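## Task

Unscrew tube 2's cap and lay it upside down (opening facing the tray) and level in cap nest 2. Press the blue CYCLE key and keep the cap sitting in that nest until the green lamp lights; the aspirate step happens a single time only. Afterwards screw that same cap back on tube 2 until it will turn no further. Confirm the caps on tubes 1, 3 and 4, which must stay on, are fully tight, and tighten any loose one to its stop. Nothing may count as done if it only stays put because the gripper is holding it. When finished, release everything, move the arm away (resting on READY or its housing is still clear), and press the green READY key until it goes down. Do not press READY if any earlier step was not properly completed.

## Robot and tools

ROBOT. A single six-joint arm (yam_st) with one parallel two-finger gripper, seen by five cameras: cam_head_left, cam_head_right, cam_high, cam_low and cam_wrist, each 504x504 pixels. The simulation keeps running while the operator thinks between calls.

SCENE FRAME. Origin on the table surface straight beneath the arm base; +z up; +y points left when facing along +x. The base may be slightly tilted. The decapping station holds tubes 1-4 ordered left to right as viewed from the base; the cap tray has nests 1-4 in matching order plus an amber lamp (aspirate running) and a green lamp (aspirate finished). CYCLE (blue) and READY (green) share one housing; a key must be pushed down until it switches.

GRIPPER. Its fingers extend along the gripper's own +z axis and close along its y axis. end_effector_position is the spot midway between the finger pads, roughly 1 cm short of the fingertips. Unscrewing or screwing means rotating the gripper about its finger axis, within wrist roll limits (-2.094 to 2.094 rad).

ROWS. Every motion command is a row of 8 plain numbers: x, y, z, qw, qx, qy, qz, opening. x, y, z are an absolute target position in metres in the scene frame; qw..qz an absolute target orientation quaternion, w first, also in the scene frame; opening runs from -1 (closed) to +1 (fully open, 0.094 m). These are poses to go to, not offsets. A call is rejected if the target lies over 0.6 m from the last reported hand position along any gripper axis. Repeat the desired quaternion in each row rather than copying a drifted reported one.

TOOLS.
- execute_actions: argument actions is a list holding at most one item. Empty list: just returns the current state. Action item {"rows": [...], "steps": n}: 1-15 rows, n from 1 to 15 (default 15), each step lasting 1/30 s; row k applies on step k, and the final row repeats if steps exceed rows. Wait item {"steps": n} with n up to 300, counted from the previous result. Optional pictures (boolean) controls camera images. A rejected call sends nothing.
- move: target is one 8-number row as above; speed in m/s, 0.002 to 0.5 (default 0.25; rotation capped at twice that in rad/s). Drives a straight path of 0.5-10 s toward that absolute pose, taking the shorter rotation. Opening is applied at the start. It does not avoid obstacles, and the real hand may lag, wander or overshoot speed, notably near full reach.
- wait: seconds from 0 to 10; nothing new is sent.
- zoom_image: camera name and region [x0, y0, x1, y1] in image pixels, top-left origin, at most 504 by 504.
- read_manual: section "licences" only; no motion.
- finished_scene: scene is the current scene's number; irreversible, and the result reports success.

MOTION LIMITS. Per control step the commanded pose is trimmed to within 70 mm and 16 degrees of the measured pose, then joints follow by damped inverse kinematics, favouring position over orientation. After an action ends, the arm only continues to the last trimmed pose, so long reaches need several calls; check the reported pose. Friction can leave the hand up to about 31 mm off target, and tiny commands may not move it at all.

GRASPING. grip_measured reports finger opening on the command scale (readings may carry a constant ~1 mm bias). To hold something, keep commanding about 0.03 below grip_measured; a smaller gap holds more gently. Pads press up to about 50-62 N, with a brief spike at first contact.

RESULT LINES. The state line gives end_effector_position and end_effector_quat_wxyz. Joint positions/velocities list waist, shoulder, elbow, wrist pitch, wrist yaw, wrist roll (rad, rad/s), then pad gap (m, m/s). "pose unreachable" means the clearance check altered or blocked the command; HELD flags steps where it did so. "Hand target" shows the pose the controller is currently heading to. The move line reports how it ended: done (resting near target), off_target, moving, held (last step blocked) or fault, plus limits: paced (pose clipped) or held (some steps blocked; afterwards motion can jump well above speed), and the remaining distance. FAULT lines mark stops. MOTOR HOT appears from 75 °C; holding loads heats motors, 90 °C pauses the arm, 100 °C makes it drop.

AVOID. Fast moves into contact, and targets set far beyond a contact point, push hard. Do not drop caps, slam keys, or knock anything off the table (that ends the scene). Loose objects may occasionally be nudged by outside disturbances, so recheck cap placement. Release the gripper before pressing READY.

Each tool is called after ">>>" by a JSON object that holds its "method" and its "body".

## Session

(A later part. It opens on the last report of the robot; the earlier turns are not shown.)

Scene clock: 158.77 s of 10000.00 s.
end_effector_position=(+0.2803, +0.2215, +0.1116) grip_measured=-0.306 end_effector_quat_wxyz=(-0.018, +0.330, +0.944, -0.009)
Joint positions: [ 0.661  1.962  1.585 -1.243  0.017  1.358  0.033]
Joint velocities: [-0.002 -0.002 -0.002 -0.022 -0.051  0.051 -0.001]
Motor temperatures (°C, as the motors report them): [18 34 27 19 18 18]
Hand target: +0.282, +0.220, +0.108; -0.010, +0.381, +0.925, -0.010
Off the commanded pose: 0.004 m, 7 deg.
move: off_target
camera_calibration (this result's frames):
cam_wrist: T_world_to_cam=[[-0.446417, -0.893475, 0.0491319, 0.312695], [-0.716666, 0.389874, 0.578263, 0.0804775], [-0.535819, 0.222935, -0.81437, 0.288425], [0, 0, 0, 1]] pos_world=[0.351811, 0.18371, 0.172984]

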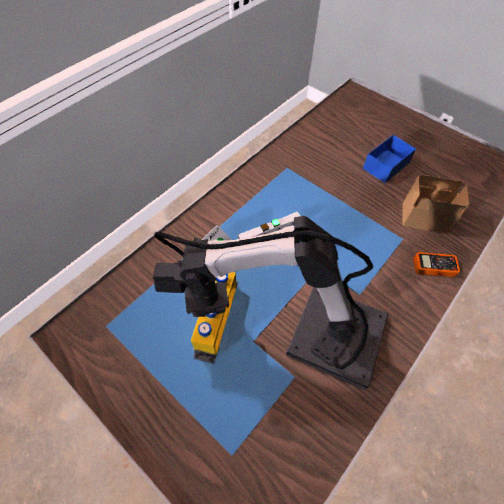

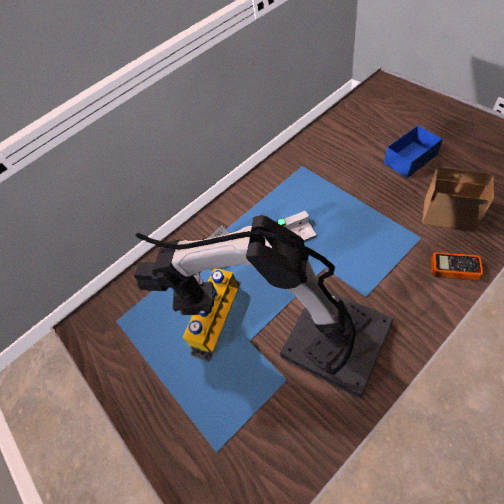

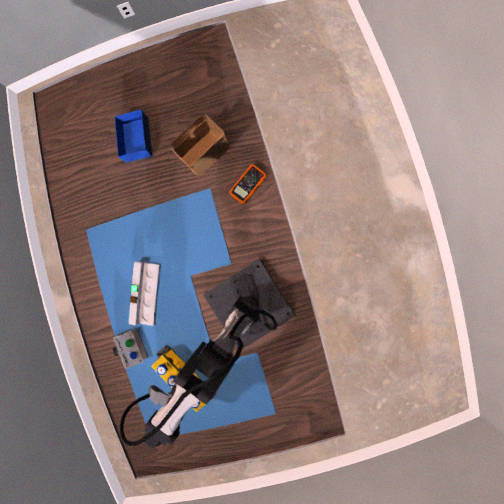

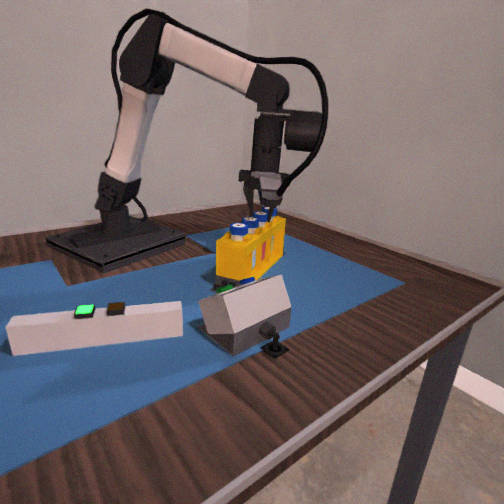

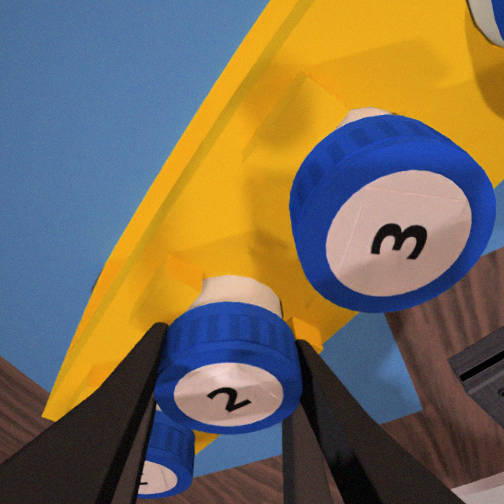

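>>> {"method": "execute_actions", "body": {"actions": [{"rows":[[0.281,0.221,0.113,0,0.33,0.944,0,-0.1]],"steps":6}], "pictures": false}}

>>> {"method": "move", "body": {"target": [0.282,0.2205,0.165,0,0.33,0.944,0,-0.1], "speed": 0.2}}

>>> {"method": "zoom_image", "body": {"camera": "cam_low", "region": [210,170,300,260]}}

>>> {"method": "move", "body": {"target": [0.40,0.03,0.16,0.259,-0.034,0.965,0.009,-1], "speed": 0.3}}

>>> {"method": "move", "body": {"target": [0.43,0.024,0.084,0.259,-0.034,0.965,0.009,-1], "speed": 0.12}}

Scene clock: 160.87 s of 10000.00 s.
end_effector_position=(+0.2798, +0.2201, +0.1118) grip_measured=-0.102 end_effector_quat_wxyz=(-0.012, +0.330, +0.944, -0.006)
Joint positions: [ 0.662  1.948  1.566 -1.229  0.023  1.359  0.042]
Joint velocities: [ 0.012 -0.007 -0.012  0.022 -0.051  0.007  0.   ]
Motor temperatures (°C, as the motors report them): [18 34 27 19 18 18]
Hand target: +0.281, +0.221, +0.113; -0.000, +0.330, +0.944, -0.000
Off the commanded pose: 0.002 m, 2 deg.
Steps of this call (steps 1 to 57: nothing new was sent; steps 58 to 63: all 6 steps of this action). Readings (end_effector_position):
58: (+0.2804, +0.2213, +0.1119)
59: (+0.2801, +0.2207, +0.1119)
61: (+0.2798, +0.2201, +0.1117)
63: the state above

Scene clock: 162.10 s of 10000.00 s.
end_effector_position=(+0.2834, +0.2198, +0.1548) grip_measured=-0.102 end_effector_quat_wxyz=(-0.009, +0.330, +0.944, -0.006)
Joint positions: [ 0.662  1.947  1.737 -1.396  0.028  1.359  0.042]
Joint velocities: [-0.017 -0.022 -0.007 -0.022  0.007  0.037 -0.   ]
Motor temperatures (°C, as the motors report them): [18 34 27 19 18 18]
Hand target: +0.283, +0.221, +0.165; -0.000, +0.330, +0.944, +0.000
Off the commanded pose: 0.010 m, 1 deg.
move: done
camera_calibration (this result's frames):
cam_wrist: T_world_to_cam=[[-0.44707, -0.893546, 0.0412719, 0.311829], [-0.726973, 0.389837, 0.565277, 0.0633658], [-0.52119, 0.222715, -0.823868, 0.322986], [0, 0, 0, 1]] pos_world=[0.353812, 0.181998, 0.217409]

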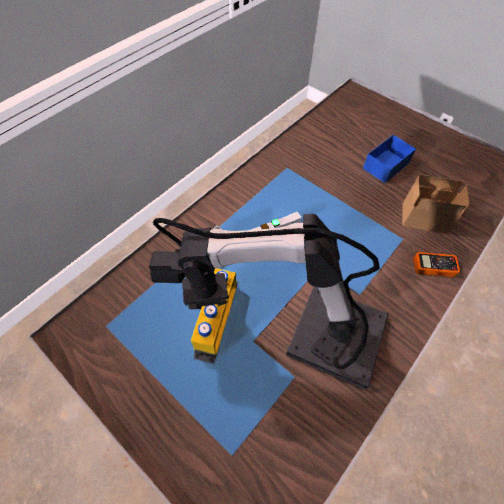

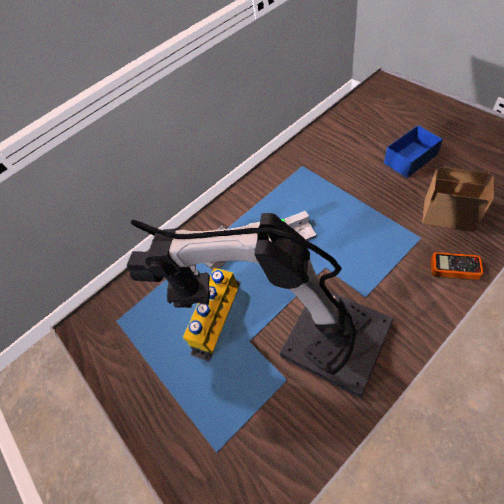

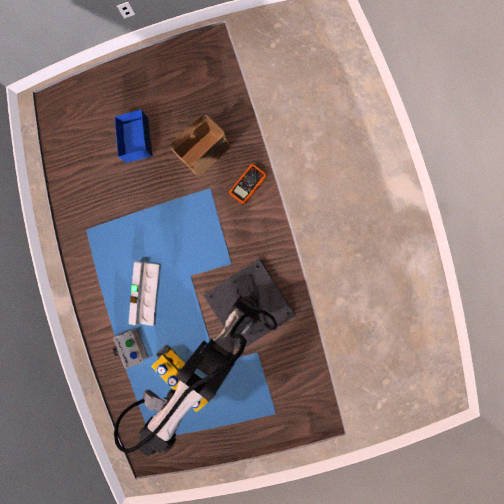

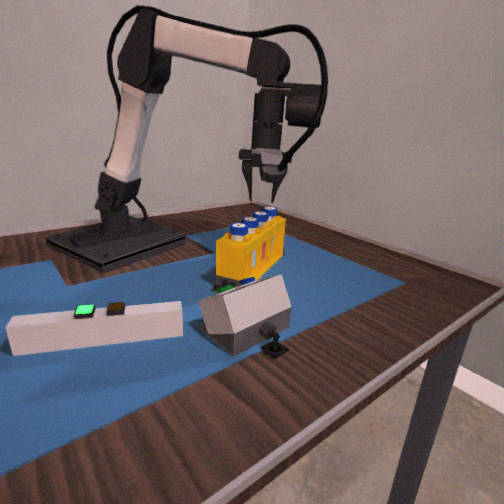

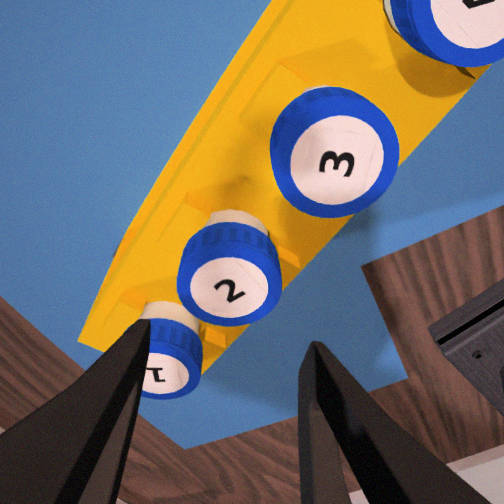

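Region (210, 170, 300, 260) of cam_low's 504x504 image, scaled by 5.600, with more detail than that image has.

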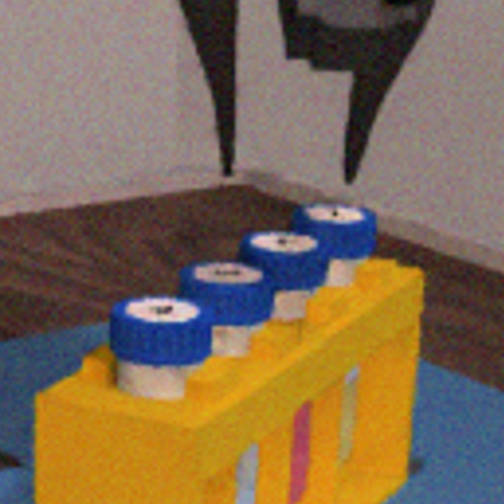

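Scene clock: 164.37 s of 10000.00 s.
end_effector_position=(+0.4020, +0.0315, +0.1547) grip_measured=-0.990 end_effector_quat_wxyz=(+0.246, -0.031, +0.969, +0.010)
Joint positions: [ 0.09   1.62   1.249 -0.694  0.055  0.025  0.   ]
Joint velocities: [-0.007  0.012 -0.007 -0.007  0.007 -0.022 -0.001]
Motor temperatures (°C, as the motors report them): [18 34 27 19 18 18]
Hand target: +0.403, +0.031, +0.160; +0.259, -0.035, +0.965, +0.012
Off the commanded pose: 0.006 m, 2 deg.
move: done
camera_calibration (this result's frames):
cam_wrist: T_world_to_cam=[[0.231914, -0.965443, 0.11889, -0.0860716], [-0.970694, -0.221776, 0.0925714, 0.413429], [-0.0630056, -0.136874, -0.988583, 0.279346], [0, 0, 0, 1]] pos_world=[0.438874, 0.0468266, 0.248118]

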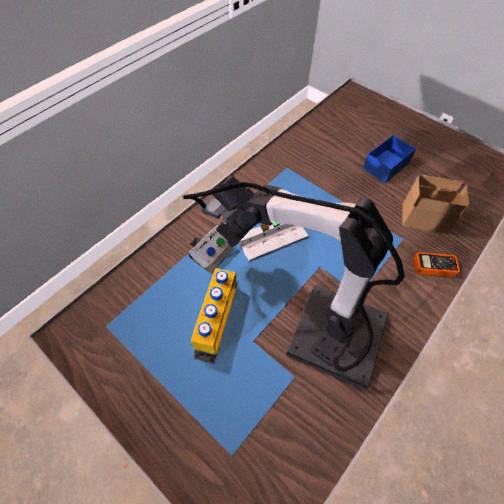

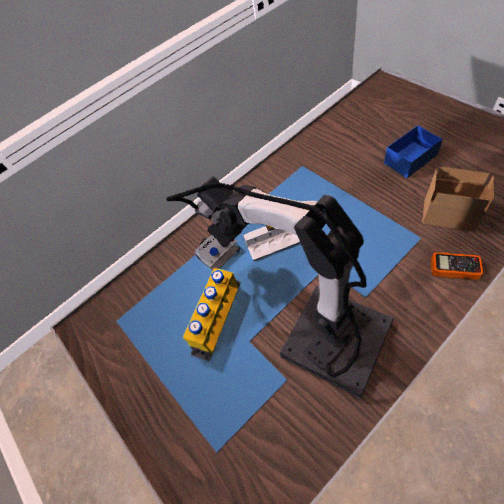

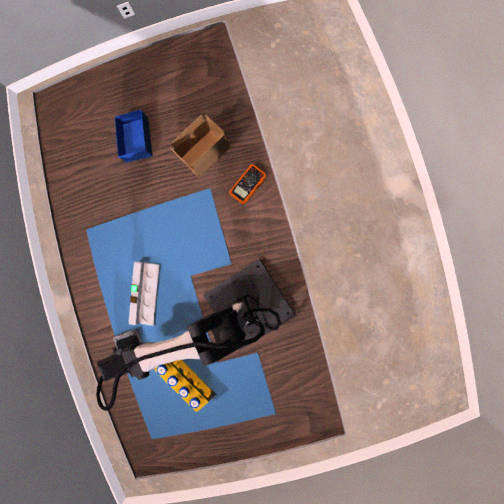

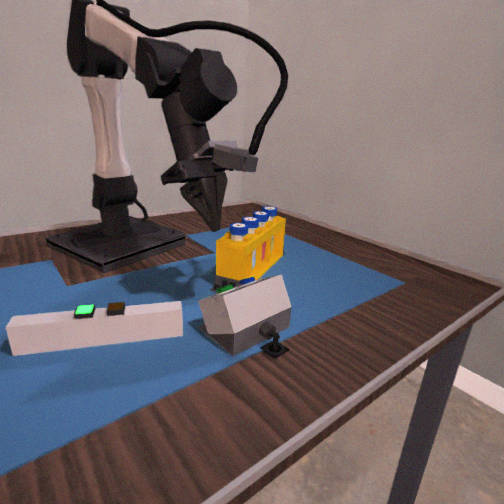

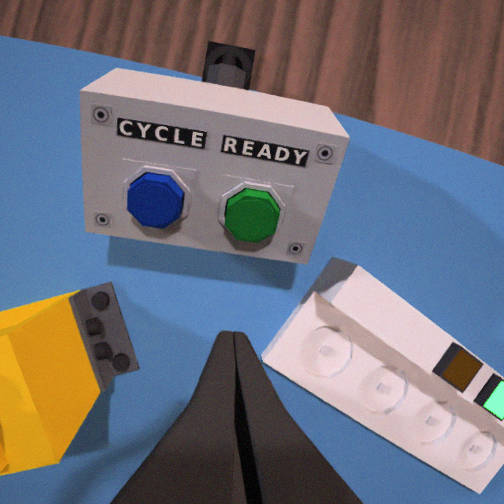

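Scene clock: 165.63 s of 10000.00 s.
end_effector_position=(+0.4280, +0.0259, +0.0889) grip_measured=-0.990 end_effector_quat_wxyz=(+0.259, -0.032, +0.965, +0.008)
Joint positions: [ 0.06   1.763  1.129 -0.404  0.045 -0.005  0.   ]
Joint velocities: [-0.002 -0.007  0.002 -0.037 -0.037  0.007 -0.   ]
Motor temperatures (°C, as the motors report them): [18 34 27 19 18 18]
Hand target: +0.429, +0.024, +0.084; +0.259, -0.034, +0.965, +0.009
Off the commanded pose: 0.006 m, 0 deg.
move: done
camera_calibration (this result's frames):
cam_wrist: T_world_to_cam=[[0.228394, -0.965166, 0.127633, -0.0890226], [-0.972838, -0.221176, 0.068313, 0.446527], [-0.0377041, -0.139768, -0.989466, 0.204398], [0, 0, 0, 1]] pos_world=[0.462437, 0.0414079, 0.183104]

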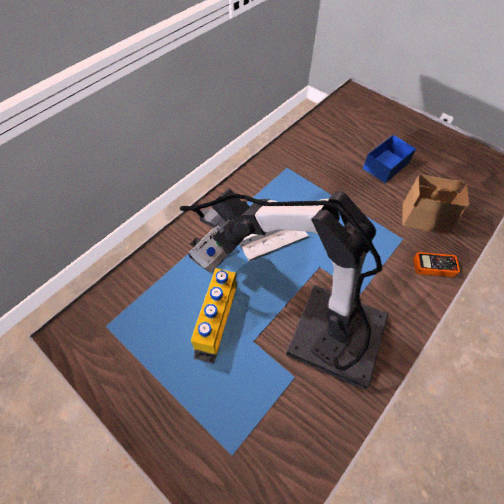

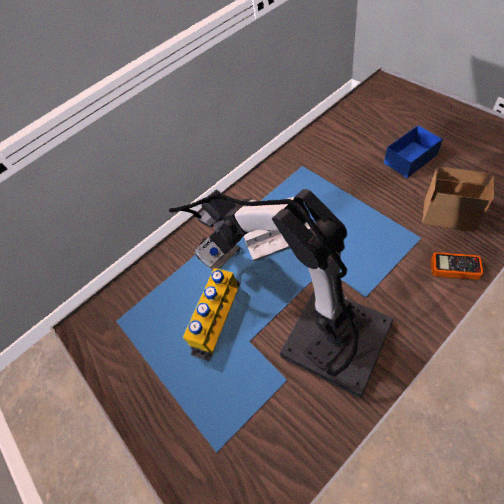

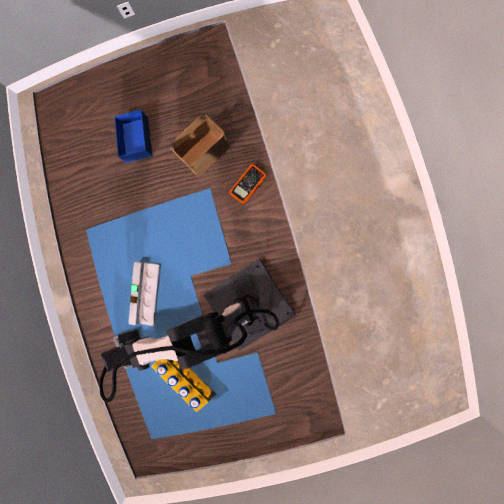

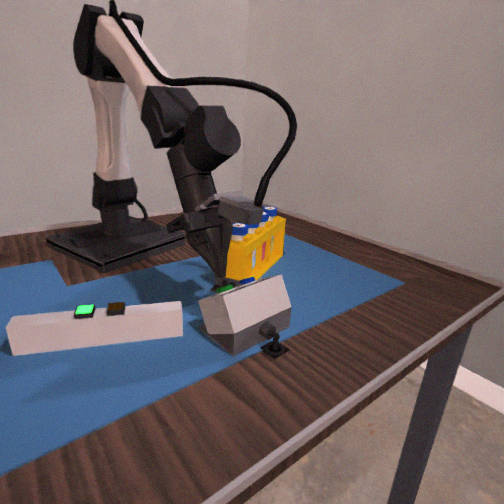

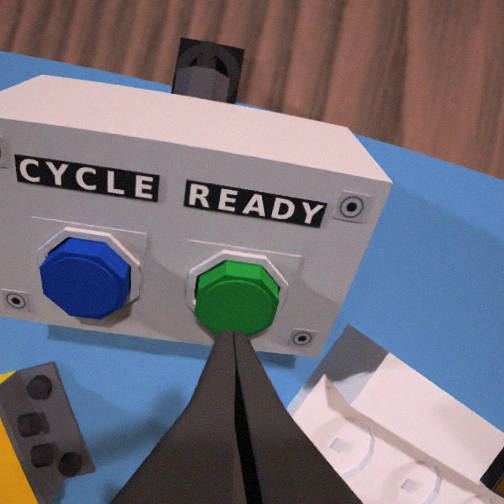

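>>> {"method": "move", "body": {"target": [0.441,0.024,0.052,0.259,-0.034,0.965,0.009,-1], "speed": 0.02}}

Scene clock: 168.47 s of 10000.00 s.
end_effector_position=(+0.4388, +0.0270, +0.0740) grip_measured=-0.990 end_effector_quat_wxyz=(+0.267, -0.032, +0.963, +0.009)
Joint positions: [ 0.058  1.816  1.121 -0.326  0.042 -0.008  0.   ]
Joint velocities: [-0.017 -0.002 -0.002 -0.066  0.022 -0.081 -0.   ]
Motor temperatures (°C, as the motors report them): [18 34 28 20 18 18]
move: unfinished (the scene ended)
camera_calibration (this result's frames):
cam_wrist: T_world_to_cam=[[0.22769, -0.965129, 0.129167, -0.0882655], [-0.973522, -0.222861, 0.0508767, 0.460023], [-0.0203163, -0.137331, -0.990317, 0.182629], [0, 0, 0, 1]] pos_world=[0.47165, 0.0424143, 0.168857]
The task's run has ended: the event that ends the task has happened.

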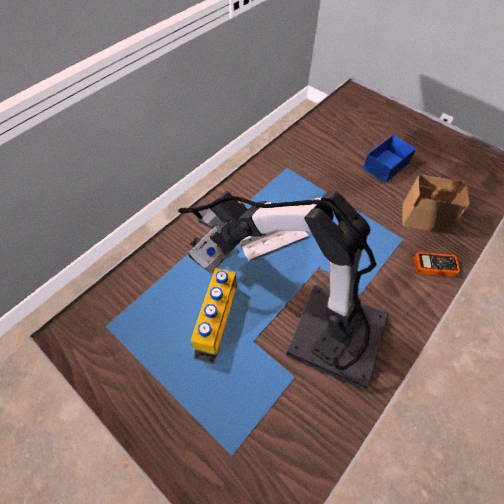

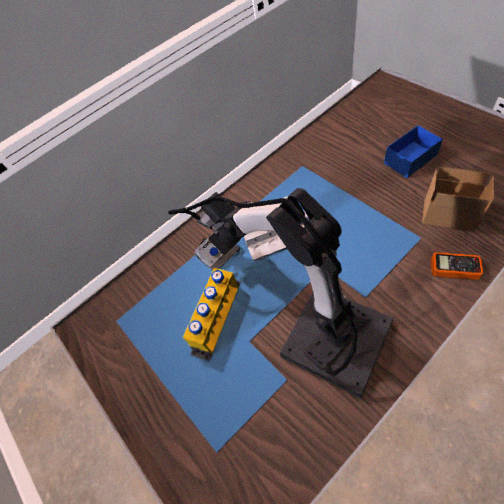

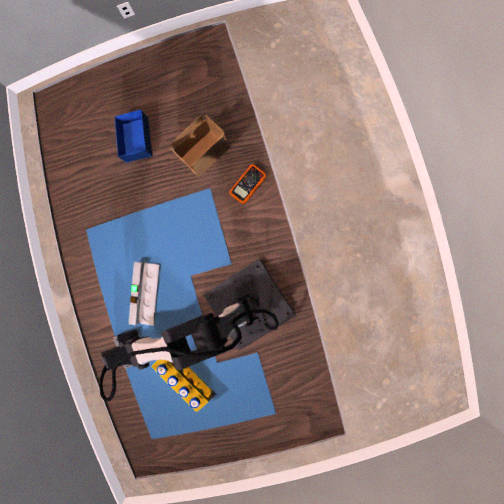

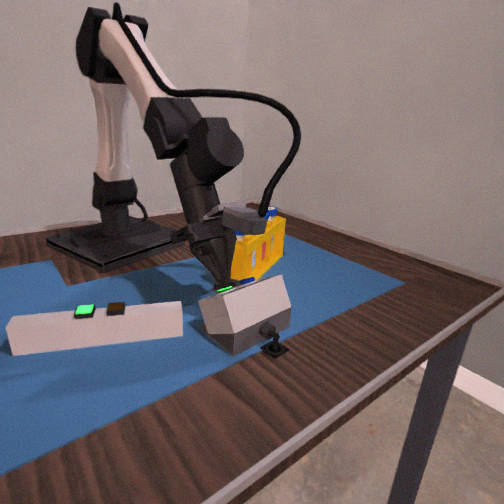

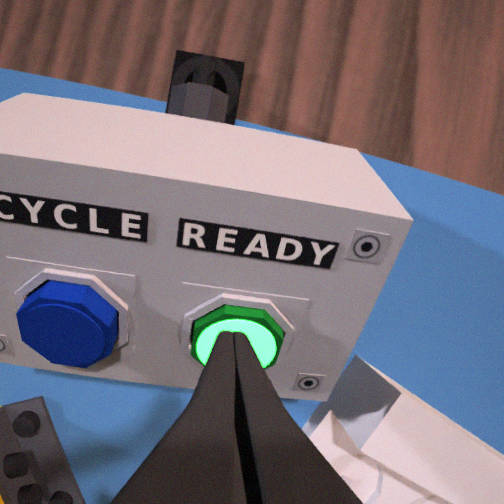

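>>> {"method": "finished_scene", "body": {"scene": 2}}

The scene is finished: the task was done.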